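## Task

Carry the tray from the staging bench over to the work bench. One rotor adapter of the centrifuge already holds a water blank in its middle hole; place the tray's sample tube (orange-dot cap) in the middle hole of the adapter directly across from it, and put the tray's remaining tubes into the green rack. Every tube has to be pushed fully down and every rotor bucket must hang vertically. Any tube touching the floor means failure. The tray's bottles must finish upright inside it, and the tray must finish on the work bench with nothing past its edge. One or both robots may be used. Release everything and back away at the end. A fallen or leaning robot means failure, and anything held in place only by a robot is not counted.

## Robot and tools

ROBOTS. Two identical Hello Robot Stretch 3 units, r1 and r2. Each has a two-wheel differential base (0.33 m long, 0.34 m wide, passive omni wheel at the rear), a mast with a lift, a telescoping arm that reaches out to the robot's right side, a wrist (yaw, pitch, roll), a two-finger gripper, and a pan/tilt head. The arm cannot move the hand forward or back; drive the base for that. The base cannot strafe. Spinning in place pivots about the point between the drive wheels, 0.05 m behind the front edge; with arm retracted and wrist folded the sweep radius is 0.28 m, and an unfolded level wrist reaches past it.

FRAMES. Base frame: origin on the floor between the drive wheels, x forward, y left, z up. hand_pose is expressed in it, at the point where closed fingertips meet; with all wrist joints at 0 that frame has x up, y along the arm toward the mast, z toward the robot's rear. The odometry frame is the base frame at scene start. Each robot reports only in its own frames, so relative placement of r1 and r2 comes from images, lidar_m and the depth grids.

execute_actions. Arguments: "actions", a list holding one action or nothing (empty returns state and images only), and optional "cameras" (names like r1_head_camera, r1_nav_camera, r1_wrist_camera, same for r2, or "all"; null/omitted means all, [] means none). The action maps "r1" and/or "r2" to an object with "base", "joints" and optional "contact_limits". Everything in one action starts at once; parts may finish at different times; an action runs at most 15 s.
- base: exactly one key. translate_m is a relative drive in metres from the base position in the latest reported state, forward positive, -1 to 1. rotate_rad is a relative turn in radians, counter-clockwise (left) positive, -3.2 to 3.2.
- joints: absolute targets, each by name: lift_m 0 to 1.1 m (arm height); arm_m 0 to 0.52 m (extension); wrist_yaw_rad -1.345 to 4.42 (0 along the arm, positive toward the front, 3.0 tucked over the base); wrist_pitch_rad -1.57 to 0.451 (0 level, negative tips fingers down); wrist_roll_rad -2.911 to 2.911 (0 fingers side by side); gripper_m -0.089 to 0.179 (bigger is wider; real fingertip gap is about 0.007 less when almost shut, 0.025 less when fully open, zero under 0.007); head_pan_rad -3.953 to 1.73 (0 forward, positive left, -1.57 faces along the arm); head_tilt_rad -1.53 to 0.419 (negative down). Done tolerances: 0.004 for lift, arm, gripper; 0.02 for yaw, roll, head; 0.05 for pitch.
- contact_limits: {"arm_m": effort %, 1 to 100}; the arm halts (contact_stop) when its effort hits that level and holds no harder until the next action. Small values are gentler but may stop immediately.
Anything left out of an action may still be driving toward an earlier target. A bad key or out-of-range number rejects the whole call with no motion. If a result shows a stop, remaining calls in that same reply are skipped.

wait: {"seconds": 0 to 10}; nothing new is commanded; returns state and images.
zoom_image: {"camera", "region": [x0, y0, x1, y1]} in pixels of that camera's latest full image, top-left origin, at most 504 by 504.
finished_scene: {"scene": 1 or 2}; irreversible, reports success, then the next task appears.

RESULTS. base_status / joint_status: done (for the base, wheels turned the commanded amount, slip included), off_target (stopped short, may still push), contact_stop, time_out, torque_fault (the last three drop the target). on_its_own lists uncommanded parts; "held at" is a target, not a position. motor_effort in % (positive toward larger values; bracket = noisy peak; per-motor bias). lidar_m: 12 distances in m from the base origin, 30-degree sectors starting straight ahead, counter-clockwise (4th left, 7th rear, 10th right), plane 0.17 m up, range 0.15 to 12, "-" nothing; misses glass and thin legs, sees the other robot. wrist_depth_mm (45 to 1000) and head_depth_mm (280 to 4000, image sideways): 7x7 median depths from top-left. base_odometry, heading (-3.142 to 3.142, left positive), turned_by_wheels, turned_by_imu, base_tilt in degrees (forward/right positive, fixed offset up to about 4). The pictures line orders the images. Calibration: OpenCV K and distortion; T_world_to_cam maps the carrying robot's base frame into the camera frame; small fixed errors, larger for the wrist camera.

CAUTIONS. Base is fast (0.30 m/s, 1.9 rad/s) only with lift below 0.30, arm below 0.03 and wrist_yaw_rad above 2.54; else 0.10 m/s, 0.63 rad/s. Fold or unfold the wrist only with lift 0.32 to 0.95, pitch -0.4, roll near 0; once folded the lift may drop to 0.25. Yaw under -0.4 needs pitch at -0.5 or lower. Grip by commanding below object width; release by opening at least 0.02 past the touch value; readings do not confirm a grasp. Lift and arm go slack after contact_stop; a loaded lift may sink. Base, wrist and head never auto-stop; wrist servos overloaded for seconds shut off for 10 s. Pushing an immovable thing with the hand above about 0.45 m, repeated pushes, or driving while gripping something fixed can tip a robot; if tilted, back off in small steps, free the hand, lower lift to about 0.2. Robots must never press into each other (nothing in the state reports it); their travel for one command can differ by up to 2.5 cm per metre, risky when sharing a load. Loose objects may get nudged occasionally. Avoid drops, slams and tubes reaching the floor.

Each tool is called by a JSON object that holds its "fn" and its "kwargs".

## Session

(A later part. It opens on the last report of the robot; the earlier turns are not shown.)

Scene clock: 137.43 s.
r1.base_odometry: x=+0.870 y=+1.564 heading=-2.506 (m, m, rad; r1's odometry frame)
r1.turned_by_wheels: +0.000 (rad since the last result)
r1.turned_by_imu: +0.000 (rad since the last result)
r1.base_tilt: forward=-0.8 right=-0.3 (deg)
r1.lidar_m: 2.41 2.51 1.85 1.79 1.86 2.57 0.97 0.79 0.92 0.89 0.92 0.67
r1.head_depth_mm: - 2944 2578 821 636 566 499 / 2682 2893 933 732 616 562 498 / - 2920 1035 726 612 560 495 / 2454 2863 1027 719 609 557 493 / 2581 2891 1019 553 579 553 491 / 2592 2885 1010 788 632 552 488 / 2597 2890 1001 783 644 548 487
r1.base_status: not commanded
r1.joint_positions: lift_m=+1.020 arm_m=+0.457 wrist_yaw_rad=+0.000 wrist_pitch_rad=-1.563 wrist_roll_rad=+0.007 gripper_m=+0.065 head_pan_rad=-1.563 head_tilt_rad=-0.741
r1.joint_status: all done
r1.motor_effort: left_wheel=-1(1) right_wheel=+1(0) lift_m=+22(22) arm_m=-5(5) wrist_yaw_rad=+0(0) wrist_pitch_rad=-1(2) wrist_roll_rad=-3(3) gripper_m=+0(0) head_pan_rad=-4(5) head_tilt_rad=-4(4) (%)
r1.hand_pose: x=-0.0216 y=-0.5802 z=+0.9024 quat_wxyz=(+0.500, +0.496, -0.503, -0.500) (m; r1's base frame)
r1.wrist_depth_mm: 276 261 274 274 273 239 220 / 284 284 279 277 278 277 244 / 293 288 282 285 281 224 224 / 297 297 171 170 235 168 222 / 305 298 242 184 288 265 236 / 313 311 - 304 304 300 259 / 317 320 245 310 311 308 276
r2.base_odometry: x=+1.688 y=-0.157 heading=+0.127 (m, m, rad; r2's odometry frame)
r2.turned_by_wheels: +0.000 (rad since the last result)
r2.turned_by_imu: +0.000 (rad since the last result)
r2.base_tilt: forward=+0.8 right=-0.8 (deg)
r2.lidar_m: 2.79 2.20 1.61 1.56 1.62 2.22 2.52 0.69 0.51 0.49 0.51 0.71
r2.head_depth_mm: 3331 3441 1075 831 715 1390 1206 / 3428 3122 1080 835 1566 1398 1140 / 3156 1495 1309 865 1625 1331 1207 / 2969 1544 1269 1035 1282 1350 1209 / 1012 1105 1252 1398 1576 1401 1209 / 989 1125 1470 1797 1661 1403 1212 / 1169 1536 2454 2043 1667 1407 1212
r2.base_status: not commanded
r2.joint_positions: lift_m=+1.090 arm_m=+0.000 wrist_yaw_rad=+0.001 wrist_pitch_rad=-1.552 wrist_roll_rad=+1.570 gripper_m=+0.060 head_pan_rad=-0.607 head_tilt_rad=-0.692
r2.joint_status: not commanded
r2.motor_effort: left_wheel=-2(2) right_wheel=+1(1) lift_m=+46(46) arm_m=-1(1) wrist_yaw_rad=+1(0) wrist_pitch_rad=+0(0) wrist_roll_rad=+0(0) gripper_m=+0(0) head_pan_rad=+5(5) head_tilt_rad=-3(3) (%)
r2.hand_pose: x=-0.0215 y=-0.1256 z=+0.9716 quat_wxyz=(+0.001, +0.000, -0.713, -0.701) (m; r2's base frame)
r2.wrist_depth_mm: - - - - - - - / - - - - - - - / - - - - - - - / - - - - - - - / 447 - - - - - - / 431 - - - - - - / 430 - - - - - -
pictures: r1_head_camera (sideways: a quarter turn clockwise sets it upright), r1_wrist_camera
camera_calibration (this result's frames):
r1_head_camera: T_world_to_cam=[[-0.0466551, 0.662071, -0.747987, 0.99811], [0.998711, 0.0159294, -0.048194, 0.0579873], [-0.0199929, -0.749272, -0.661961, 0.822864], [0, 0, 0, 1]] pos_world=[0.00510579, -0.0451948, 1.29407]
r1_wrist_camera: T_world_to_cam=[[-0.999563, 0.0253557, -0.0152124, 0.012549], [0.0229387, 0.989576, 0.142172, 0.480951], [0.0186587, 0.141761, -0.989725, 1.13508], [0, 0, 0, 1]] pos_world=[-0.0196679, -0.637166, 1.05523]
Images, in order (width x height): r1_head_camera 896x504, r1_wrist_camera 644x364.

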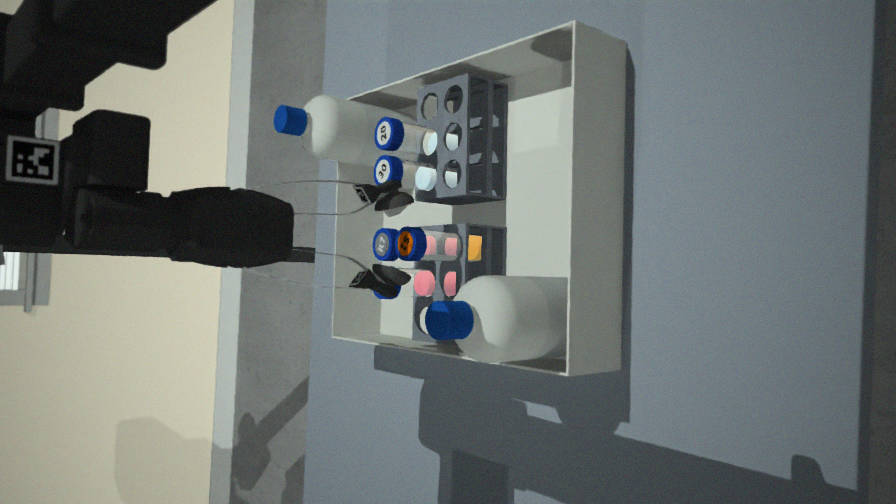

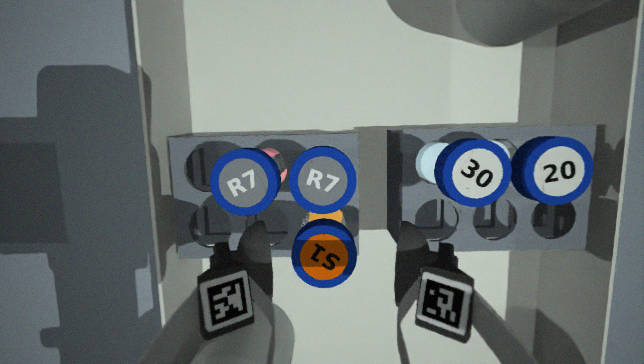

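{"fn": "execute_actions", "kwargs": {"actions": [{"r1":{"base":{"translate_m":-0.005},"joints":{"arm_m":0.452,"lift_m":0.988}}}], "cameras": ["r1_wrist_camera"]}}

{"fn": "execute_actions", "kwargs": {"actions": [{"r1":{"joints":{"gripper_m":-0.01}}}], "cameras": []}}

{"fn": "execute_actions", "kwargs": {"actions": [{"r1":{"joints":{"lift_m":1.1}}}], "cameras": ["r1_wrist_camera","r1_head_camera"]}}

{"fn": "execute_actions", "kwargs": {"actions": [{"r1":{"base":{"translate_m":-0.65},"joints":{"head_pan_rad":-2.3,"head_tilt_rad":-0.7}}}], "cameras": ["r1_nav_camera","r1_head_camera","r1_wrist_camera"]}}

Scene clock: 141.73 s.
r1.base_odometry: x=+0.874 y=+1.567 heading=-2.506 (m, m, rad; r1's odometry frame)
r1.turned_by_wheels: +0.000 (rad since the last result)
r1.turned_by_imu: +0.000 (rad since the last result)
r1.base_tilt: forward=-0.8 right=-0.3 (deg)
r1.lidar_m: 2.41 2.51 1.85 1.79 1.86 2.56 0.97 0.79 0.92 0.89 0.93 0.68
r1.head_depth_mm: 2496 - 1014 817 635 566 500 / 2462 2959 934 729 616 561 497 / - 3004 890 724 611 560 494 / 2445 2893 871 720 611 556 492 / 2585 2916 1015 549 578 555 490 / 2589 2897 1010 793 636 552 489 / 2570 2929 1000 786 646 548 487
r1.base_status: done
r1.joint_positions: lift_m=+0.988 arm_m=+0.452 wrist_yaw_rad=+0.000 wrist_pitch_rad=-1.563 wrist_roll_rad=+0.007 gripper_m=+0.065 head_pan_rad=-1.563 head_tilt_rad=-0.741
r1.joint_status: all done
r1.motor_effort: left_wheel=+0(4) right_wheel=+1(1) lift_m=+22(23) arm_m=-5(7) wrist_yaw_rad=+0(0) wrist_pitch_rad=-2(1) wrist_roll_rad=-3(3) gripper_m=+1(1) head_pan_rad=-4(5) head_tilt_rad=-4(4) (%)
r1.hand_pose: x=-0.0216 y=-0.5752 z=+0.8704 quat_wxyz=(+0.500, +0.496, -0.503, -0.500) (m; r1's base frame)
r1.wrist_depth_mm: 248 216 245 245 242 240 226 / 255 215 251 248 246 247 228 / 257 200 196 197 250 191 141 / 268 200 139 138 211 138 136 / 271 211 238 151 259 205 204 / 277 241 - 145 273 269 230 / 283 282 237 280 277 277 231
r2.base_odometry: x=+1.688 y=-0.157 heading=+0.127 (m, m, rad; r2's odometry frame)
r2.turned_by_wheels: +0.000 (rad since the last result)
r2.turned_by_imu: +0.000 (rad since the last result)
r2.base_tilt: forward=+0.7 right=-0.8 (deg)
r2.lidar_m: 2.79 2.20 1.61 1.55 1.62 2.22 2.53 0.70 0.51 0.49 0.51 0.71
r2.head_depth_mm: 3348 3496 1075 833 715 1394 1205 / 3416 3122 1076 835 1571 1396 1141 / 3138 1494 1311 866 1607 1341 1211 / 2960 1539 1273 1032 1278 1342 1210 / 1016 1108 1250 1402 1577 1398 1213 / 992 1125 1463 1802 1664 1403 1215 / 1173 1536 2443 2040 1671 1411 1212
r2.base_status: not commanded
r2.joint_positions: lift_m=+1.090 arm_m=+0.000 wrist_yaw_rad=+0.001 wrist_pitch_rad=-1.552 wrist_roll_rad=+1.570 gripper_m=+0.060 head_pan_rad=-0.607 head_tilt_rad=-0.692
r2.joint_status: not commanded
r2.motor_effort: left_wheel=-2(2) right_wheel=+1(1) lift_m=+45(45) arm_m=-1(1) wrist_yaw_rad=+0(1) wrist_pitch_rad=+0(0) wrist_roll_rad=+0(1) gripper_m=+1(0) head_pan_rad=+5(5) head_tilt_rad=-3(3) (%)
r2.hand_pose: x=-0.0215 y=-0.1256 z=+0.9716 quat_wxyz=(+0.001, +0.000, -0.713, -0.701) (m; r2's base frame)
r2.wrist_depth_mm: - - - - - - - / - - - - - - - / - - - - - - - / - - - - - - - / 448 - - - - - - / 420 - - - - - - / 429 - - - - - -
pictures: r1_wrist_camera
camera_calibration (this result's frames):
r1_wrist_camera: T_world_to_cam=[[-0.999563, 0.0253559, -0.0152124, 0.0119354], [0.0229389, 0.989576, 0.142172, 0.480557], [0.0186587, 0.141761, -0.989725, 1.10269], [0, 0, 0, 1]] pos_world=[-0.0196679, -0.632168, 1.02322]
Images, in order (width x height): r1_wrist_camera 644x364.

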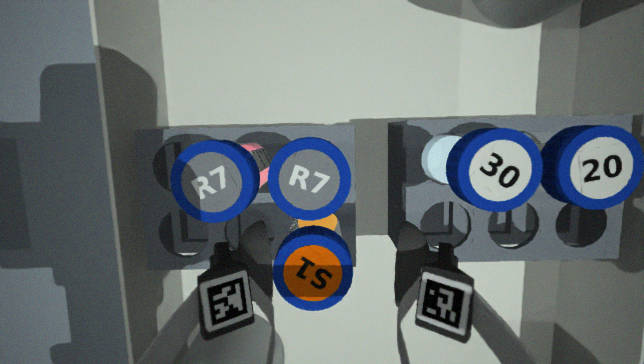

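Scene clock: 142.97 s.
r1.base_odometry: x=+0.874 y=+1.567 heading=-2.506 (m, m, rad; r1's odometry frame)
r1.turned_by_wheels: +0.000 (rad since the last result)
r1.turned_by_imu: +0.000 (rad since the last result)
r1.base_tilt: forward=-0.7 right=-0.3 (deg)
r1.lidar_m: 2.42 2.52 1.85 1.79 1.87 2.57 0.97 0.79 0.92 0.89 0.93 0.68
r1.head_depth_mm: 2532 - 1014 818 635 565 499 / 2475 2950 932 729 616 562 497 / - 2985 895 726 613 559 496 / 2476 2840 871 708 610 557 493 / 2574 2874 1021 550 580 553 490 / 2567 2925 1009 790 636 551 487 / 2583 2896 1000 786 645 548 487
r1.base_status: not commanded
r1.joint_positions: lift_m=+0.988 arm_m=+0.452 wrist_yaw_rad=+0.000 wrist_pitch_rad=-1.563 wrist_roll_rad=+0.007 gripper_m=-0.009 head_pan_rad=-1.563 head_tilt_rad=-0.741
r1.joint_status: all done
r1.motor_effort: left_wheel=-1(1) right_wheel=+1(1) lift_m=+22(22) arm_m=-6(6) wrist_yaw_rad=-1(1) wrist_pitch_rad=-2(2) wrist_roll_rad=-3(3) gripper_m=-15(88) head_pan_rad=-5(5) head_tilt_rad=-3(4) (%)
r1.hand_pose: x=-0.0216 y=-0.5752 z=+0.8704 quat_wxyz=(+0.500, +0.496, -0.503, -0.500) (m; r1's base frame)
r1.wrist_depth_mm: 249 214 244 245 242 240 223 / 251 214 250 247 247 246 226 / 260 212 255 198 253 192 141 / 267 202 139 138 213 137 136 / 270 212 235 141 232 205 206 / 278 224 274 139 - 270 229 / 284 261 235 281 277 274 230
r2.base_odometry: x=+1.688 y=-0.157 heading=+0.127 (m, m, rad; r2's odometry frame)
r2.turned_by_wheels: +0.000 (rad since the last result)
r2.turned_by_imu: +0.000 (rad since the last result)
r2.base_tilt: forward=+0.8 right=-0.9 (deg)
r2.lidar_m: 2.80 2.20 1.62 1.56 1.62 2.22 2.53 0.70 0.51 0.49 0.51 0.70
r2.head_depth_mm: 3365 3428 1075 832 716 1394 1208 / 3390 3132 1080 835 1570 1395 1141 / 3173 1489 1311 863 1615 1338 1208 / 2973 1540 1267 1038 1270 1348 1212 / 1016 1104 1247 1394 1579 1399 1211 / 987 1126 1462 1793 1667 1405 1214 / 1168 1528 2433 2042 1666 1404 1218
r2.base_status: not commanded
r2.joint_positions: lift_m=+1.090 arm_m=+0.000 wrist_yaw_rad=+0.001 wrist_pitch_rad=-1.552 wrist_roll_rad=+1.570 gripper_m=+0.060 head_pan_rad=-0.607 head_tilt_rad=-0.692
r2.joint_status: not commanded
r2.motor_effort: left_wheel=-3(3) right_wheel=+1(1) lift_m=+46(45) arm_m=-1(1) wrist_yaw_rad=-1(0) wrist_pitch_rad=+0(0) wrist_roll_rad=+0(1) gripper_m=+1(1) head_pan_rad=+5(5) head_tilt_rad=-3(3) (%)
r2.hand_pose: x=-0.0215 y=-0.1256 z=+0.9716 quat_wxyz=(+0.001, +0.000, -0.713, -0.701) (m; r2's base frame)
r2.wrist_depth_mm: - - - - - - - / - - - - - - - / - - - - - - - / - - - - - - - / 451 - - - - - - / 430 - - - - - - / 435 - - - - - -
pictures: none
No camera images: the call's "cameras" was empty. Leave "cameras" out to get every camera's image.

Scene clock: 144.83 s.
r1.base_odometry: x=+0.874 y=+1.567 heading=-2.506 (m, m, rad; r1's odometry frame)
r1.turned_by_wheels: +0.000 (rad since the last result)
r1.turned_by_imu: +0.000 (rad since the last result)
r1.base_tilt: forward=-0.7 right=-0.2 (deg)
r1.lidar_m: 2.42 2.51 1.85 1.79 1.86 2.58 0.97 0.79 0.92 0.89 0.92 0.68
r1.head_depth_mm: 2557 2891 2569 819 635 566 498 / 2575 2877 932 731 616 561 498 / 2578 2929 893 727 611 559 495 / 2533 2924 872 723 610 556 493 / 2584 2903 1022 550 579 554 490 / 2578 2892 1007 790 636 550 489 / 2583 2903 1000 784 646 548 486
r1.base_status: not commanded
r1.joint_positions: lift_m=+1.100 arm_m=+0.452 wrist_yaw_rad=+0.000 wrist_pitch_rad=-1.563 wrist_roll_rad=+0.007 gripper_m=-0.009 head_pan_rad=-1.563 head_tilt_rad=-0.741
r1.joint_status: all done
r1.motor_effort: left_wheel=-1(0) right_wheel=+1(1) lift_m=+26(25) arm_m=-5(6) wrist_yaw_rad=+1(0) wrist_pitch_rad=-1(2) wrist_roll_rad=-3(3) gripper_m=-14(15) head_pan_rad=-5(4) head_tilt_rad=-4(4) (%)
r1.hand_pose: x=-0.0216 y=-0.5752 z=+0.9822 quat_wxyz=(+0.500, +0.496, -0.503, -0.500) (m; r1's base frame)
r1.wrist_depth_mm: 352 357 346 352 345 251 347 / 363 362 353 355 357 344 354 / 368 370 328 359 312 304 362 / 377 379 326 308 328 310 367 / 384 382 360 193 381 347 379 / 402 395 360 139 - 388 383 / 404 404 251 369 357 381 399
r2.base_odometry: x=+1.688 y=-0.157 heading=+0.127 (m, m, rad; r2's odometry frame)
r2.turned_by_wheels: +0.000 (rad since the last result)
r2.turned_by_imu: +0.000 (rad since the last result)
r2.base_tilt: forward=+0.6 right=-0.8 (deg)
r2.lidar_m: 2.79 2.20 1.61 1.56 1.62 2.22 2.53 0.70 0.51 0.49 0.51 0.71
r2.head_depth_mm: 3353 3440 1074 833 716 1392 1206 / 3391 3098 1076 835 1568 1398 1139 / 3169 1494 1310 865 1612 1342 1209 / 2969 1539 1268 1036 1279 1344 1211 / 1015 1110 1252 1397 1575 1402 1211 / 987 1126 1468 1788 1668 1406 1215 / 1169 1539 2451 2053 1666 1406 1216
r2.base_status: not commanded
r2.joint_positions: lift_m=+1.090 arm_m=+0.000 wrist_yaw_rad=+0.001 wrist_pitch_rad=-1.552 wrist_roll_rad=+1.570 gripper_m=+0.060 head_pan_rad=-0.607 head_tilt_rad=-0.692
r2.joint_status: not commanded
r2.motor_effort: left_wheel=-3(3) right_wheel=+1(1) lift_m=+46(45) arm_m=-1(1) wrist_yaw_rad=+1(1) wrist_pitch_rad=+0(0) wrist_roll_rad=+0(0) gripper_m=+1(1) head_pan_rad=+5(4) head_tilt_rad=-3(2) (%)
r2.hand_pose: x=-0.0215 y=-0.1256 z=+0.9716 quat_wxyz=(+0.001, +0.000, -0.713, -0.701) (m; r2's base frame)
r2.wrist_depth_mm: - - - - - - - / - - - - - - - / - - - - - - - / - - - - - - - / 445 - - - - - - / 421 - - - - - - / 435 - - - - - -
pictures: r1_head_camera (sideways: a quarter turn clockwise sets it upright), r1_wrist_camera
camera_calibration (this result's frames):
r1_head_camera: T_world_to_cam=[[-0.0466552, 0.662071, -0.747987, 0.99811], [0.998711, 0.0159296, -0.048194, 0.0579873], [-0.0199927, -0.749272, -0.661961, 0.822864], [0, 0, 0, 1]] pos_world=[0.0051058, -0.0451948, 1.29407]
r1_wrist_camera: T_world_to_cam=[[-0.999563, 0.0253559, -0.0152124, 0.0136356], [0.0229388, 0.989576, 0.142172, 0.464665], [0.0186587, 0.141761, -0.989725, 1.2133], [0, 0, 0, 1]] pos_world=[-0.0196679, -0.632166, 1.13498]
Images, in order (width x height): r1_head_camera 896x504, r1_wrist_camera 644x364.

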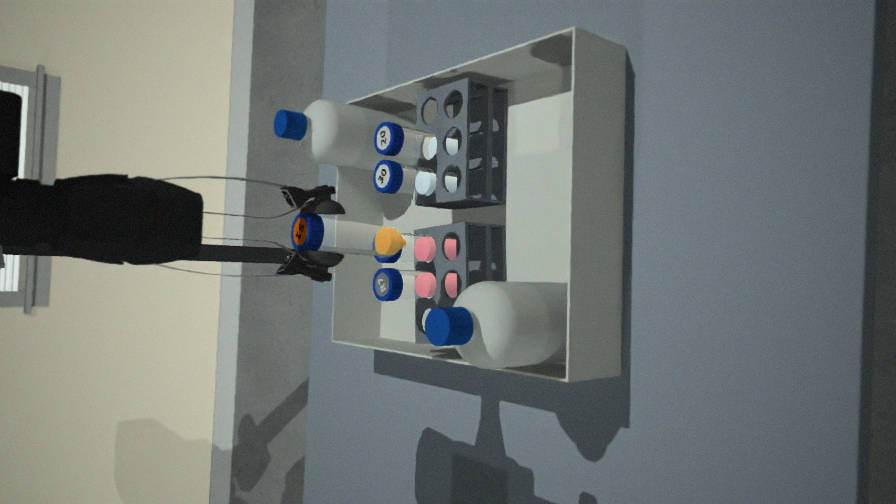

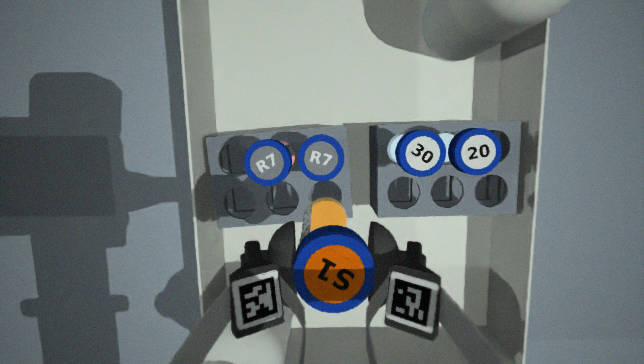

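Scene clock: 152.40 s.
r1.base_odometry: x=+1.397 y=+1.953 heading=-2.506 (m, m, rad; r1's odometry frame)
r1.turned_by_wheels: +0.000 (rad since the last result)
r1.turned_by_imu: -0.001 (rad since the last result)
r1.base_tilt: forward=-0.7 right=-0.2 (deg)
r1.lidar_m: 1.31 2.52 1.86 1.80 1.87 2.26 0.77 0.36 0.25 0.88 0.92 1.27
r1.head_depth_mm: - 2358 1069 840 763 1000 1213 / - 2511 1098 867 676 770 1141 / - 1111 1106 855 705 773 789 / - 1009 1068 787 831 798 848 / - 922 990 849 918 854 519 / 765 838 927 1032 970 564 488 / 755 908 2482 1987 681 561 486
r1.base_status: done
r1.joint_positions: lift_m=+1.100 arm_m=+0.452 wrist_yaw_rad=+0.000 wrist_pitch_rad=-1.563 wrist_roll_rad=+0.007 gripper_m=-0.009 head_pan_rad=-2.293 head_tilt_rad=-0.705
r1.joint_status: all done
r1.motor_effort: left_wheel=-2(4) right_wheel=+1(2) lift_m=+26(27) arm_m=-6(6) wrist_yaw_rad=+0(0) wrist_pitch_rad=-1(2) wrist_roll_rad=-3(3) gripper_m=-15(15) head_pan_rad=-4(57) head_tilt_rad=+1(6) (%)
r1.hand_pose: x=-0.0216 y=-0.5752 z=+0.9822 quat_wxyz=(+0.500, +0.496, -0.503, -0.500) (m; r1's base frame)
r1.wrist_depth_mm: 356 348 353 351 346 540 493 / 362 358 358 358 357 552 486 / 369 366 368 368 366 572 496 / 377 367 369 376 370 589 495 / 384 389 382 193 380 603 488 / 398 391 394 139 - 592 486 / 405 407 404 396 399 631 484
r2.base_odometry: x=+1.688 y=-0.157 heading=+0.127 (m, m, rad; r2's odometry frame)
r2.turned_by_wheels: +0.000 (rad since the last result)
r2.turned_by_imu: +0.000 (rad since the last result)
r2.base_tilt: forward=+0.8 right=-0.9 (deg)
r2.lidar_m: 2.80 2.20 1.61 1.55 1.62 2.23 2.52 0.70 0.51 0.49 0.51 0.70
r2.head_depth_mm: 3350 3391 1076 830 716 1384 1205 / 3407 3112 1077 832 1564 1399 1141 / 3163 1494 1307 865 1605 1340 1210 / 2939 1541 1268 1034 1279 1344 1209 / 1015 1104 1251 1399 1579 1401 1211 / 985 1125 1463 1795 1658 1402 1214 / 1171 1537 2444 2055 1674 1411 1217
r2.base_status: not commanded
r2.joint_positions: lift_m=+1.090 arm_m=+0.000 wrist_yaw_rad=+0.001 wrist_pitch_rad=-1.552 wrist_roll_rad=+1.570 gripper_m=+0.060 head_pan_rad=-0.607 head_tilt_rad=-0.692
r2.joint_status: not commanded
r2.motor_effort: left_wheel=-2(3) right_wheel=+1(1) lift_m=+45(46) arm_m=-1(1) wrist_yaw_rad=-1(0) wrist_pitch_rad=+0(0) wrist_roll_rad=+0(1) gripper_m=+0(0) head_pan_rad=+5(5) head_tilt_rad=-3(3) (%)
r2.hand_pose: x=-0.0215 y=-0.1256 z=+0.9716 quat_wxyz=(+0.001, +0.000, -0.713, -0.701) (m; r2's base frame)
r2.wrist_depth_mm: - - - - - - - / - - - - - - - / - - - - - - - / - - - - - - - / 448 - - - - - - / 433 - - - - - - / 432 - - - - - -
pictures: r1_head_camera (sideways: a quarter turn clockwise sets it upright), r1_nav_camera (sideways: a quarter turn counterclockwise sets it upright), r1_wrist_camera
camera_calibration (this result's frames):
r1_head_camera: T_world_to_cam=[[0.388441, 0.504106, -0.771356, 1.02592], [0.753963, -0.655127, -0.0484644, 0.0598345], [-0.529767, -0.562748, -0.634556, 0.790326], [0, 0, 0, 1]] pos_world=[-0.024932, -0.0332167, 1.29575]
r1_nav_camera: T_world_to_cam=[[-0.435734, -0.474318, 0.764956, -0.952634], [-0.760829, 0.64819, -0.0314666, 0.097591], [-0.480911, -0.595712, -0.643313, 0.800828], [0, 0, 0, 1]] pos_world=[0.0442822, -0.038047, 1.24698]
r1_wrist_camera: T_world_to_cam=[[-0.999563, 0.025356, -0.0152124, 0.0136356], [0.0229389, 0.989576, 0.142172, 0.464665], [0.0186587, 0.141761, -0.989725, 1.2133], [0, 0, 0, 1]] pos_world=[-0.0196679, -0.632166, 1.13498]
Images, in order (width x height): r1_head_camera 896x504, r1_nav_camera 672x504, r1_wrist_camera 644x364.

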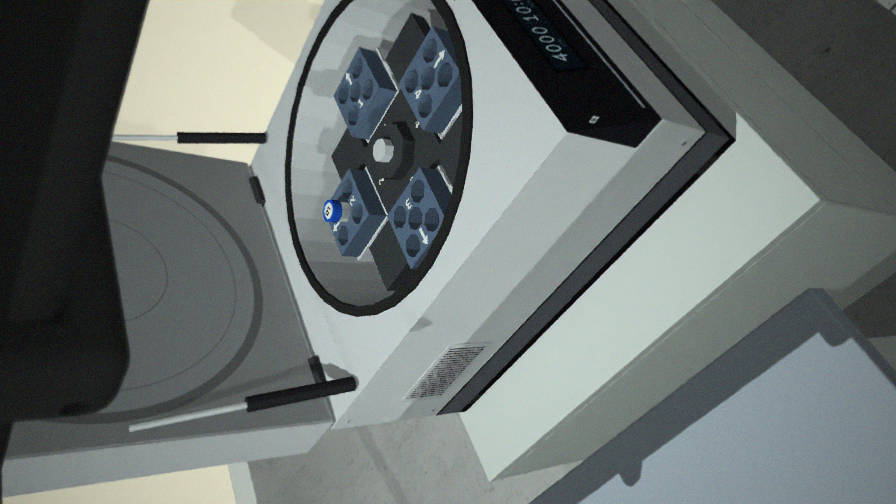

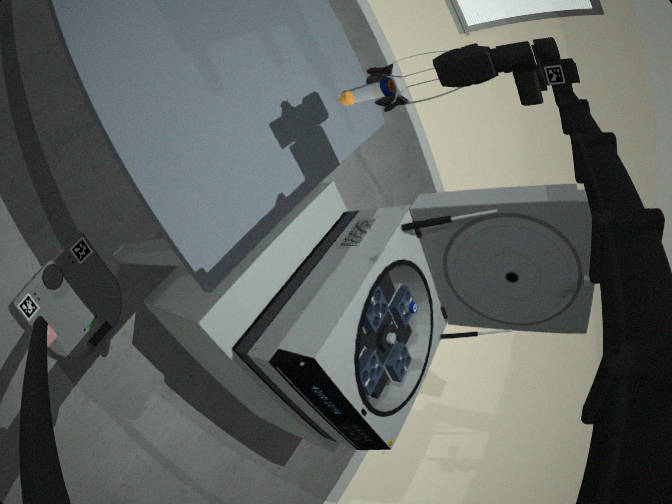

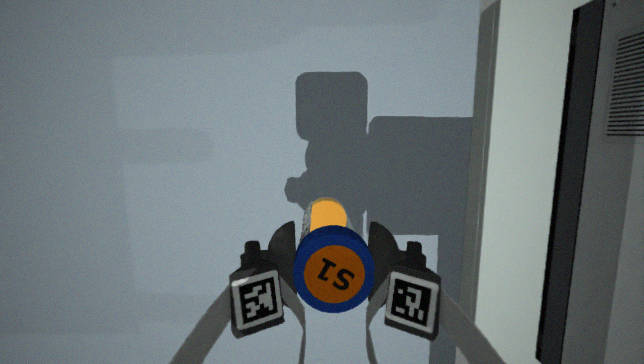

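{"fn": "execute_actions", "kwargs": {"actions": [{"r1":{"base":{"translate_m":-0.3},"joints":{"arm_m":0.27,"head_pan_rad":-2.0,"head_tilt_rad":-1.0}}}], "cameras": ["r1_nav_camera"]}}

Scene clock: 159.33 s.
r1.base_odometry: x=+1.639 y=+2.131 heading=-2.506 (m, m, rad; r1's odometry frame)
r1.turned_by_wheels: +0.000 (rad since the last result)
r1.turned_by_imu: -0.001 (rad since the last result)
r1.base_tilt: forward=-0.7 right=-0.3 (deg)
r1.lidar_m: 1.60 2.53 1.86 1.80 1.87 1.96 0.76 0.28 0.21 0.20 0.28 1.26
r1.head_depth_mm: 2395 836 762 606 779 1223 1125 / 882 860 741 588 671 1180 1132 / 845 846 741 575 604 938 - / 812 843 727 572 567 750 - / 773 815 696 602 749 717 1065 / 740 771 729 860 787 1177 1100 / 708 2029 981 1456 1354 1209 1057
r1.base_status: done
r1.joint_positions: lift_m=+1.100 arm_m=+0.270 wrist_yaw_rad=+0.000 wrist_pitch_rad=-1.563 wrist_roll_rad=+0.006 gripper_m=-0.009 head_pan_rad=-2.007 head_tilt_rad=-0.988
r1.joint_status: all done
r1.motor_effort: left_wheel=-1(4) right_wheel=+1(3) lift_m=+26(27) arm_m=-6(7) wrist_yaw_rad=+0(0) wrist_pitch_rad=-2(2) wrist_roll_rad=-2(2) gripper_m=-14(15) head_pan_rad=+6(37) head_tilt_rad=-5(20) (%)
r1.hand_pose: x=-0.0216 y=-0.3932 z=+0.9822 quat_wxyz=(+0.500, +0.497, -0.503, -0.500) (m; r1's base frame)
r1.wrist_depth_mm: 357 355 - 558 358 345 360 / 363 364 - 561 356 352 356 / 374 370 - 580 353 382 381 / 377 374 - 579 352 382 385 / 388 381 622 192 337 339 430 / 399 392 412 140 - 343 343 / 405 408 - - - - -
r2.base_odometry: x=+1.688 y=-0.157 heading=+0.127 (m, m, rad; r2's odometry frame)
r2.turned_by_wheels: +0.000 (rad since the last result)
r2.turned_by_imu: +0.000 (rad since the last result)
r2.base_tilt: forward=+0.7 right=-0.9 (deg)
r2.lidar_m: 2.80 2.20 1.61 1.56 1.61 2.22 2.53 0.70 0.51 0.49 0.51 0.70
r2.head_depth_mm: 3333 3427 1072 831 716 1395 1204 / 3355 1489 1078 834 1570 1396 1139 / 3166 1491 1312 864 1615 1338 1209 / 2940 1548 1269 1036 1276 1343 1213 / 1016 1107 1255 1400 1575 1402 1211 / 988 1124 1469 1796 1656 1404 1212 / 1173 1531 2429 2043 1670 1406 1215
r2.base_status: not commanded
r2.joint_positions: lift_m=+1.090 arm_m=+0.000 wrist_yaw_rad=+0.001 wrist_pitch_rad=-1.552 wrist_roll_rad=+1.570 gripper_m=+0.060 head_pan_rad=-0.607 head_tilt_rad=-0.692
r2.joint_status: not commanded
r2.motor_effort: left_wheel=-2(3) right_wheel=+1(1) lift_m=+45(45) arm_m=-1(1) wrist_yaw_rad=+0(0) wrist_pitch_rad=+0(0) wrist_roll_rad=+0(0) gripper_m=+0(1) head_pan_rad=+5(4) head_tilt_rad=-3(2) (%)
r2.hand_pose: x=-0.0215 y=-0.1256 z=+0.9716 quat_wxyz=(+0.001, +0.000, -0.713, -0.701) (m; r2's base frame)
r2.wrist_depth_mm: - - - - - - - / - - - - - - - / - - - - - - - / - - - - - - - / 448 - - - - - - / 422 - - - - - - / 427 - - - - - -
pictures: r1_nav_camera (sideways: a quarter turn counterclockwise sets it upright)
camera_calibration (this result's frames):
r1_nav_camera: T_world_to_cam=[[-0.363668, -0.748172, 0.554964, -0.679443], [-0.908739, 0.415912, -0.0347866, 0.102803], [-0.20479, -0.516968, -0.831147, 1.04341], [0, 0, 0, 1]] pos_world=[0.0600096, -0.0116877, 1.24787]
Images, in order (width x height): r1_nav_camera 672x504.

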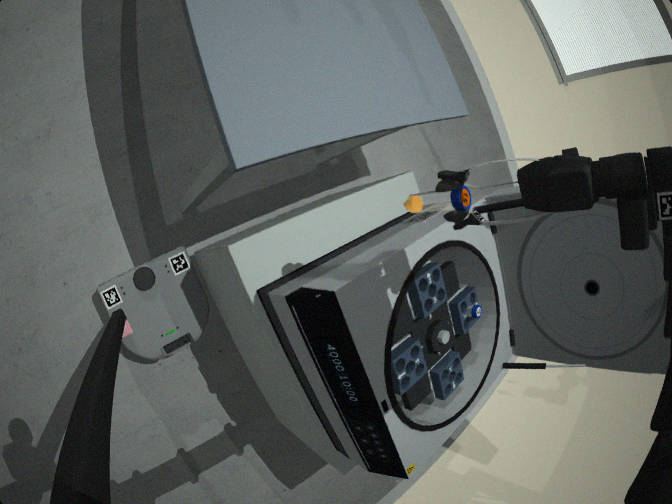

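{"fn": "execute_actions", "kwargs": {"actions": [{"r1":{"base":{"translate_m":-0.15}}}], "cameras": []}}

{"fn": "execute_actions", "kwargs": {"actions": [{"r1":{"base":{"translate_m":-0.18},"joints":{"lift_m":1.03,"head_pan_rad":-1.57}}}], "cameras": ["r1_wrist_camera","r1_head_camera"]}}

Scene clock: 162.80 s.
r1.base_odometry: x=+1.759 y=+2.221 heading=-2.506 (m, m, rad; r1's odometry frame)
r1.turned_by_wheels: +0.000 (rad since the last result)
r1.turned_by_imu: +0.000 (rad since the last result)
r1.base_tilt: forward=-0.8 right=-0.3 (deg)
r1.lidar_m: 1.75 2.53 1.86 1.80 1.87 1.79 1.73 0.28 0.21 0.20 0.21 0.39
r1.head_depth_mm: 2331 2155 673 605 779 1222 1127 / 2524 800 776 584 669 1186 1136 / 833 830 733 571 602 931 - / 808 838 718 625 562 744 - / 772 813 734 646 529 684 1030 / 740 804 708 562 516 604 1016 / 709 765 665 564 515 680 872
r1.base_status: done
r1.joint_positions: lift_m=+1.100 arm_m=+0.270 wrist_yaw_rad=+0.000 wrist_pitch_rad=-1.563 wrist_roll_rad=+0.006 gripper_m=-0.009 head_pan_rad=-2.007 head_tilt_rad=-0.988
r1.joint_status: not commanded
r1.motor_effort: left_wheel=-1(4) right_wheel=+1(3) lift_m=+26(26) arm_m=-5(6) wrist_yaw_rad=+0(0) wrist_pitch_rad=-2(1) wrist_roll_rad=-2(3) gripper_m=-15(14) head_pan_rad=+5(5) head_tilt_rad=-5(4) (%)
r1.hand_pose: x=-0.0216 y=-0.3932 z=+0.9822 quat_wxyz=(+0.500, +0.497, -0.503, -0.500) (m; r1's base frame)
r1.wrist_depth_mm: 364 - 556 340 355 364 363 / 370 - 561 348 353 358 361 / 370 - 565 325 378 374 385 / 382 - 599 327 393 367 387 / 391 681 708 192 447 406 398 / 401 - - 140 - 343 341 / 418 - - - - - -
r2.base_odometry: x=+1.688 y=-0.157 heading=+0.127 (m, m, rad; r2's odometry frame)
r2.turned_by_wheels: +0.000 (rad since the last result)
r2.turned_by_imu: +0.000 (rad since the last result)
r2.base_tilt: forward=+0.8 right=-1.0 (deg)
r2.lidar_m: 2.79 2.19 1.61 1.56 1.61 2.22 2.53 0.70 0.51 0.49 0.51 0.71
r2.head_depth_mm: 3373 3441 1075 833 716 1392 1203 / 3447 3114 1077 833 1562 1399 1141 / 3091 1473 1313 866 1611 1335 1204 / 2951 1546 1273 1036 1273 1342 1210 / 1014 1107 1250 1393 1582 1408 1210 / 987 1126 1466 1795 1663 1402 1216 / 1171 1542 2439 2055 1671 1408 1214
r2.base_status: not commanded
r2.joint_positions: lift_m=+1.090 arm_m=+0.000 wrist_yaw_rad=+0.001 wrist_pitch_rad=-1.552 wrist_roll_rad=+1.570 gripper_m=+0.060 head_pan_rad=-0.607 head_tilt_rad=-0.692
r2.joint_status: not commanded
r2.motor_effort: left_wheel=-3(3) right_wheel=+1(1) lift_m=+46(46) arm_m=-1(1) wrist_yaw_rad=+0(1) wrist_pitch_rad=+0(0) wrist_roll_rad=+0(1) gripper_m=+1(1) head_pan_rad=+4(5) head_tilt_rad=-3(3) (%)
r2.hand_pose: x=-0.0215 y=-0.1256 z=+0.9716 quat_wxyz=(+0.001, +0.000, -0.713, -0.701) (m; r2's base frame)
r2.wrist_depth_mm: - - - - - - - / - - - - - - - / - - - - - - - / - - - - - - - / 446 - - - - - - / 426 - - - - - - / 430 - - - - - -
pictures: none
No camera images: the call's "cameras" was empty. Leave "cameras" out to get every camera's image.

Scene clock: 165.57 s.
r1.base_odometry: x=+1.904 y=+2.327 heading=-2.506 (m, m, rad; r1's odometry frame)
r1.turned_by_wheels: +0.000 (rad since the last result)
r1.turned_by_imu: -0.001 (rad since the last result)
r1.base_tilt: forward=-0.8 right=-0.3 (deg)
r1.lidar_m: 1.93 2.53 1.86 1.80 1.87 1.61 1.55 0.28 0.21 0.20 0.21 0.28
r1.head_depth_mm: 722 793 722 667 530 677 1095 / 724 793 757 665 528 681 1091 / - 803 746 646 528 686 1056 / - 819 707 617 526 687 991 / 726 793 746 645 528 686 1093 / 728 769 732 572 526 684 1089 / 783 1978 663 564 523 679 1088
r1.base_status: done
r1.joint_positions: lift_m=+1.030 arm_m=+0.270 wrist_yaw_rad=+0.000 wrist_pitch_rad=-1.563 wrist_roll_rad=+0.006 gripper_m=-0.009 head_pan_rad=-1.577 head_tilt_rad=-0.988
r1.joint_status: all done
r1.motor_effort: left_wheel=-1(4) right_wheel=+1(3) lift_m=+23(22) arm_m=-6(6) wrist_yaw_rad=-1(0) wrist_pitch_rad=-1(1) wrist_roll_rad=-3(2) gripper_m=-14(15) head_pan_rad=+5(45) head_tilt_rad=-4(5) (%)
r1.hand_pose: x=-0.0216 y=-0.3932 z=+0.9124 quat_wxyz=(+0.500, +0.497, -0.503, -0.500) (m; r1's base frame)
r1.wrist_depth_mm: 246 297 280 297 299 280 286 / 251 302 285 306 307 283 283 / 257 316 315 312 314 316 291 / 264 293 326 324 319 331 275 / 269 270 360 192 386 320 262 / 278 271 272 139 - 273 270 / 281 280 281 279 277 274 273
r2.base_odometry: x=+1.688 y=-0.157 heading=+0.127 (m, m, rad; r2's odometry frame)
r2.turned_by_wheels: +0.000 (rad since the last result)
r2.turned_by_imu: +0.000 (rad since the last result)
r2.base_tilt: forward=+0.7 right=-0.8 (deg)
r2.lidar_m: 2.79 2.20 1.62 1.56 1.62 2.22 2.53 0.70 0.51 0.49 0.51 0.71
r2.head_depth_mm: 3270 3469 1076 834 717 1391 1202 / 3427 1804 1078 833 1576 1399 1143 / 3165 1484 1316 864 1612 1329 1211 / 2891 1541 1266 1037 1276 1343 1211 / 1016 1107 1250 1397 1576 1398 1213 / 985 1124 1461 1795 1666 1401 1214 / 1173 1538 2437 2047 1662 1411 1212
r2.base_status: not commanded
r2.joint_positions: lift_m=+1.090 arm_m=+0.000 wrist_yaw_rad=+0.001 wrist_pitch_rad=-1.552 wrist_roll_rad=+1.570 gripper_m=+0.060 head_pan_rad=-0.607 head_tilt_rad=-0.692
r2.joint_status: not commanded
r2.motor_effort: left_wheel=-3(3) right_wheel=+1(1) lift_m=+45(45) arm_m=-1(1) wrist_yaw_rad=+0(0) wrist_pitch_rad=+0(0) wrist_roll_rad=+0(1) gripper_m=-1(0) head_pan_rad=+4(5) head_tilt_rad=-2(4) (%)
r2.hand_pose: x=-0.0215 y=-0.1256 z=+0.9716 quat_wxyz=(+0.001, +0.000, -0.713, -0.701) (m; r2's base frame)
r2.wrist_depth_mm: - - - - - - - / - - - - - - - / - - - - - - - / - - - - - - - / 444 - - - - - - / 425 - - - - - - / 432 - - - - - -
pictures: r1_head_camera (sideways: a quarter turn clockwise sets it upright), r1_wrist_camera
camera_calibration (this result's frames):
r1_head_camera: T_world_to_cam=[[-0.0365408, 0.825246, -0.56359, 0.757772], [0.998907, 0.0137102, -0.0446895, 0.0534087], [-0.029153, -0.564607, -0.824845, 1.03474], [0, 0, 0, 1]] pos_world=[0.00450496, -0.0418609, 1.28296]
r1_wrist_camera: T_world_to_cam=[[-0.999589, 0.0242845, -0.0152065, 0.00752832], [0.021879, 0.9896, 0.142172, 0.294464], [0.0185009, 0.141781, -0.989725, 1.11846], [0, 0, 0, 1]] pos_world=[-0.0196098, -0.450161, 1.06522]
Images, in order (width x height): r1_head_camera 896x504, r1_wrist_camera 644x364.

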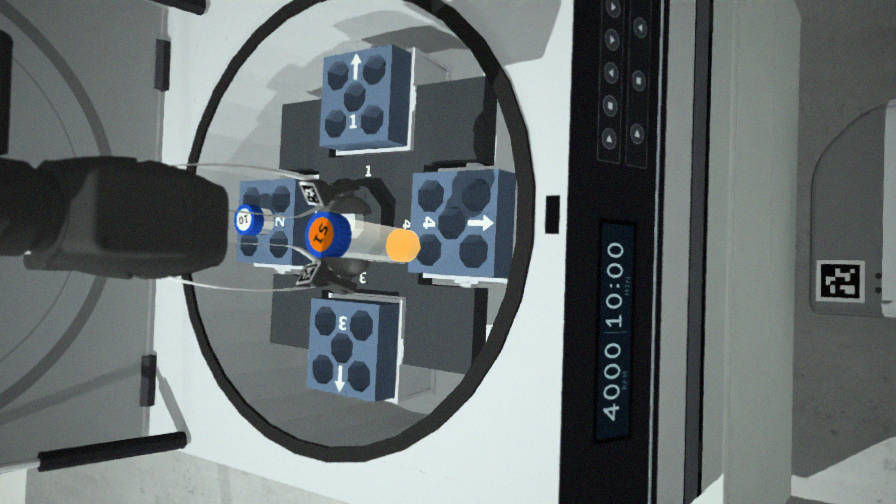

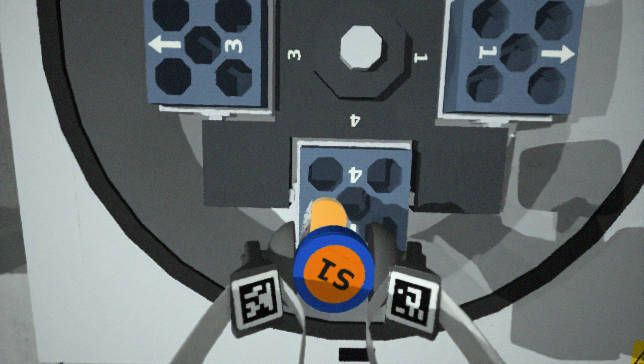

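{"fn": "execute_actions", "kwargs": {"actions": [{"r1":{"base":{"translate_m":-0.02},"joints":{"lift_m":0.978}}}], "cameras": ["r1_wrist_camera","r1_head_camera"]}}

Scene clock: 168.30 s.
r1.base_odometry: x=+1.920 y=+2.339 heading=-2.506 (m, m, rad; r1's odometry frame)
r1.turned_by_wheels: +0.000 (rad since the last result)
r1.turned_by_imu: +0.000 (rad since the last result)
r1.base_tilt: forward=-0.8 right=-0.2 (deg)
r1.lidar_m: 1.95 2.54 1.87 1.80 1.87 1.59 1.54 0.28 0.21 0.20 0.21 0.28
r1.head_depth_mm: 738 778 709 583 529 675 1101 / - 791 755 666 528 679 1094 / - 799 751 652 526 685 1053 / 725 - 742 615 527 688 996 / 727 799 728 646 527 684 1091 / 729 770 744 647 526 683 1092 / 729 768 675 562 523 680 1087
r1.base_status: done
r1.joint_positions: lift_m=+0.978 arm_m=+0.270 wrist_yaw_rad=+0.000 wrist_pitch_rad=-1.563 wrist_roll_rad=+0.006 gripper_m=-0.009 head_pan_rad=-1.577 head_tilt_rad=-0.988
r1.joint_status: all done
r1.motor_effort: left_wheel=-2(5) right_wheel=+1(3) lift_m=+22(19) arm_m=-5(6) wrist_yaw_rad=-1(1) wrist_pitch_rad=-1(1) wrist_roll_rad=-2(3) gripper_m=-15(15) head_pan_rad=+5(5) head_tilt_rad=-4(4) (%)
r1.hand_pose: x=-0.0216 y=-0.3932 z=+0.8604 quat_wxyz=(+0.500, +0.497, -0.503, -0.500) (m; r1's base frame)
r1.wrist_depth_mm: 257 233 252 231 249 229 248 / 256 236 260 241 259 233 246 / 257 308 264 264 262 264 265 / 238 288 271 246 269 269 254 / 216 275 343 193 332 281 227 / 220 234 278 139 - 250 215 / 224 225 228 252 235 220 221
r2.base_odometry: x=+1.688 y=-0.157 heading=+0.127 (m, m, rad; r2's odometry frame)
r2.turned_by_wheels: +0.000 (rad since the last result)
r2.turned_by_imu: +0.000 (rad since the last result)
r2.base_tilt: forward=+0.7 right=-0.7 (deg)
r2.lidar_m: 2.80 2.20 1.61 1.55 1.61 2.22 2.52 0.70 0.51 0.49 0.51 0.70
r2.head_depth_mm: 3285 3453 1075 830 715 1395 1202 / 3414 1779 1078 835 1565 1400 1140 / 3153 1483 1307 864 1616 1338 1210 / 2881 1521 1269 1033 1277 1346 1207 / 1016 1106 1250 1390 1578 1399 1213 / 987 1123 1466 1796 1668 1405 1212 / 1171 1530 2426 2047 1668 1403 1217
r2.base_status: not commanded
r2.joint_positions: lift_m=+1.090 arm_m=+0.000 wrist_yaw_rad=+0.001 wrist_pitch_rad=-1.552 wrist_roll_rad=+1.570 gripper_m=+0.060 head_pan_rad=-0.607 head_tilt_rad=-0.692
r2.joint_status: not commanded
r2.motor_effort: left_wheel=-3(3) right_wheel=+1(1) lift_m=+46(45) arm_m=-1(1) wrist_yaw_rad=+1(0) wrist_pitch_rad=+0(0) wrist_roll_rad=-1(1) gripper_m=+0(1) head_pan_rad=+5(6) head_tilt_rad=-3(3) (%)
r2.hand_pose: x=-0.0215 y=-0.1256 z=+0.9716 quat_wxyz=(+0.001, +0.000, -0.713, -0.701) (m; r2's base frame)
r2.wrist_depth_mm: - - - - - - - / - - - - - - - / - - - - - - - / - - - - - - - / 443 - - - - - - / 424 - - - - - - / 431 - - - - - -
pictures: r1_head_camera (sideways: a quarter turn clockwise sets it upright), r1_wrist_camera
camera_calibration (this result's frames):
r1_head_camera: T_world_to_cam=[[-0.0365915, 0.825244, -0.56359, 0.757772], [0.998906, 0.0137716, -0.0446895, 0.0534087], [-0.0291182, -0.564609, -0.824845, 1.03474], [0, 0, 0, 1]] pos_world=[0.00450754, -0.041861, 1.28296]
r1_wrist_camera: T_world_to_cam=[[-0.999589, 0.0242849, -0.0152065, 0.00673775], [0.0218794, 0.9896, 0.142172, 0.301857], [0.018501, 0.141781, -0.989725, 1.06699], [0, 0, 0, 1]] pos_world=[-0.0196098, -0.450161, 1.01322]
Images, in order (width x height): r1_head_camera 896x504, r1_wrist_camera 644x364.

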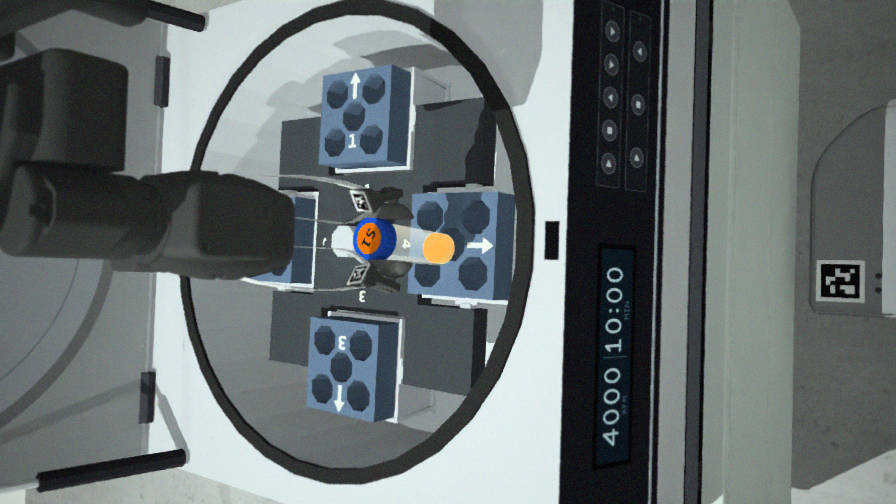

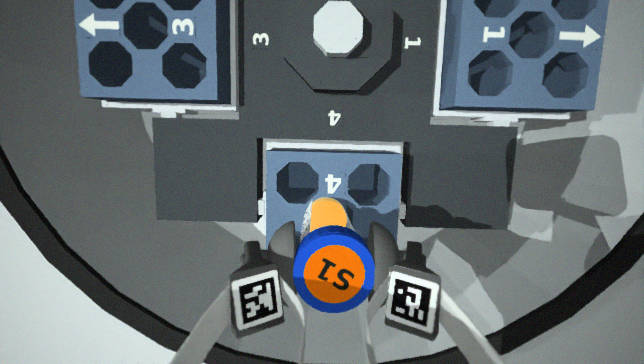

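{"fn": "execute_actions", "kwargs": {"actions": [{"r1":{"base":{"translate_m":0.003},"joints":{"lift_m":0.955}}}], "cameras": ["r1_wrist_camera","r1_head_camera"]}}

{"fn": "zoom_image", "kwargs": {"camera": "r1_head_camera", "region": [340,170,540,320]}}

Scene clock: 170.47 s.
r1.base_odometry: x=+1.918 y=+2.337 heading=-2.506 (m, m, rad; r1's odometry frame)
r1.turned_by_wheels: +0.000 (rad since the last result)
r1.turned_by_imu: +0.000 (rad since the last result)
r1.base_tilt: forward=-0.7 right=-0.3 (deg)
r1.lidar_m: 1.94 2.54 1.87 1.80 1.87 1.60 1.53 0.28 0.20 0.20 0.21 0.28
r1.head_depth_mm: - 776 716 583 532 677 1093 / - 788 755 661 528 679 1094 / - 805 744 652 527 684 1051 / 718 - 698 605 528 687 991 / 727 798 739 646 529 686 1086 / 729 769 728 642 526 684 1087 / 728 765 676 562 523 679 1085
r1.base_status: done
r1.joint_positions: lift_m=+0.955 arm_m=+0.270 wrist_yaw_rad=+0.000 wrist_pitch_rad=-1.564 wrist_roll_rad=+0.006 gripper_m=-0.009 head_pan_rad=-1.577 head_tilt_rad=-0.988
r1.joint_status: all done
r1.motor_effort: left_wheel=+0(2) right_wheel=+2(3) lift_m=+23(22) arm_m=-5(6) wrist_yaw_rad=-1(1) wrist_pitch_rad=-1(2) wrist_roll_rad=-3(2) gripper_m=-13(14) head_pan_rad=+5(5) head_tilt_rad=-5(4) (%)
r1.hand_pose: x=-0.0216 y=-0.3930 z=+0.8374 quat_wxyz=(+0.500, +0.497, -0.503, -0.500) (m; r1's base frame)
r1.wrist_depth_mm: 219 213 231 211 229 206 205 / 240 233 236 230 237 213 213 / 255 245 239 240 241 244 244 / 235 250 247 233 246 246 255 / 211 265 315 192 252 253 228 / 194 231 276 140 - 254 204 / 200 199 228 254 236 207 194
r2.base_odometry: x=+1.688 y=-0.157 heading=+0.127 (m, m, rad; r2's odometry frame)
r2.turned_by_wheels: +0.000 (rad since the last result)
r2.turned_by_imu: +0.000 (rad since the last result)
r2.base_tilt: forward=+0.5 right=-0.9 (deg)
r2.lidar_m: 2.79 2.20 1.61 1.56 1.62 2.21 2.53 0.70 0.51 0.49 0.51 0.71
r2.head_depth_mm: 3289 3437 1076 834 716 1389 1203 / 3398 1790 1075 833 1562 1394 1141 / 3157 1457 1314 867 1615 1335 1207 / 2819 1509 1272 1035 1278 1347 1210 / 1017 1106 1246 1393 1583 1403 1212 / 987 1125 1469 1797 1663 1402 1213 / 1172 1537 2449 2045 1671 1410 1217
r2.base_status: not commanded
r2.joint_positions: lift_m=+1.090 arm_m=+0.000 wrist_yaw_rad=+0.001 wrist_pitch_rad=-1.552 wrist_roll_rad=+1.570 gripper_m=+0.060 head_pan_rad=-0.607 head_tilt_rad=-0.692
r2.joint_status: not commanded
r2.motor_effort: left_wheel=-2(2) right_wheel=+1(1) lift_m=+45(45) arm_m=-1(1) wrist_yaw_rad=-1(0) wrist_pitch_rad=+0(0) wrist_roll_rad=+0(0) gripper_m=+0(1) head_pan_rad=+5(4) head_tilt_rad=-3(2) (%)
r2.hand_pose: x=-0.0215 y=-0.1256 z=+0.9716 quat_wxyz=(+0.001, +0.000, -0.713, -0.701) (m; r2's base frame)
r2.wrist_depth_mm: - - - - - - - / - - - - - - - / - - - - - - - / - - - - - - - / 445 - - - - - - / 429 - - - - - - / 437 - - - - - -
pictures: r1_head_camera (sideways: a quarter turn clockwise sets it upright), r1_wrist_camera
camera_calibration (this result's frames):
r1_head_camera: T_world_to_cam=[[-0.0365924, 0.825244, -0.56359, 0.757772], [0.998906, 0.0137727, -0.0446895, 0.0534087], [-0.0291176, -0.564609, -0.824845, 1.03474], [0, 0, 0, 1]] pos_world=[0.00450758, -0.041861, 1.28296]
r1_wrist_camera: T_world_to_cam=[[-0.999589, 0.0242909, -0.0151936, 0.00637641], [0.0218774, 0.989525, 0.142696, 0.304513], [0.0185007, 0.142305, -0.98965, 1.04437], [0, 0, 0, 1]] pos_world=[-0.0196098, -0.450097, 0.990209]
Images, in order (width x height): r1_head_camera 896x504, r1_wrist_camera 644x364.

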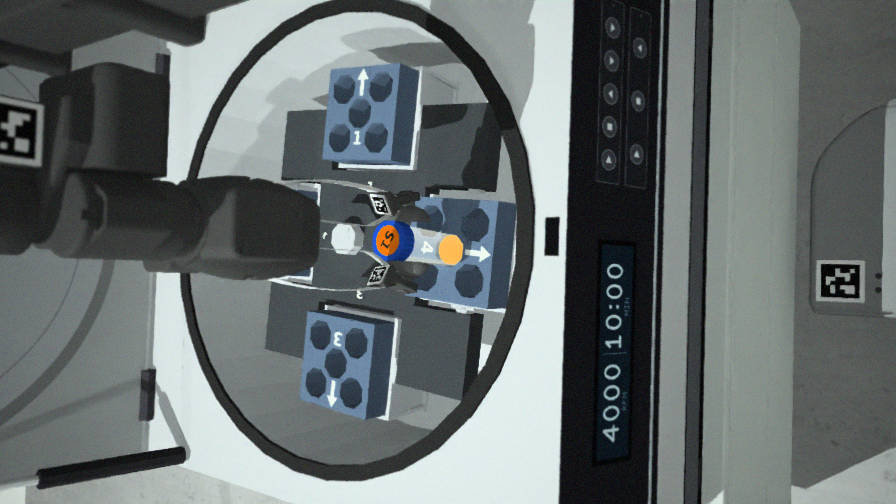

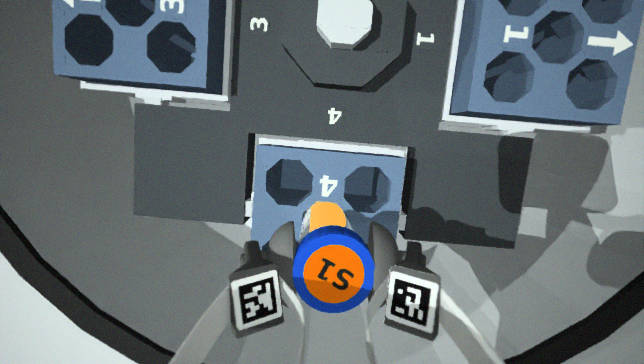

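Region (340, 170, 540, 320) of r1_head_camera's 896x504 image, scaled by 2.520, with more detail than that image has; it fills the top 378 rows of this view, and the rest is white.

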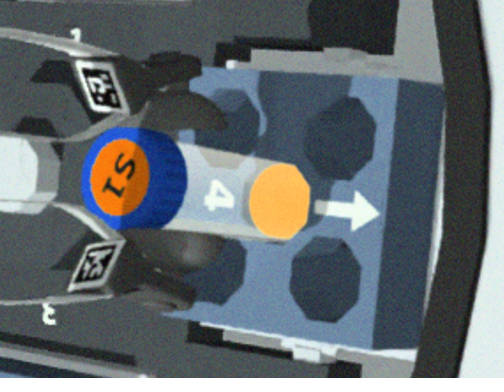

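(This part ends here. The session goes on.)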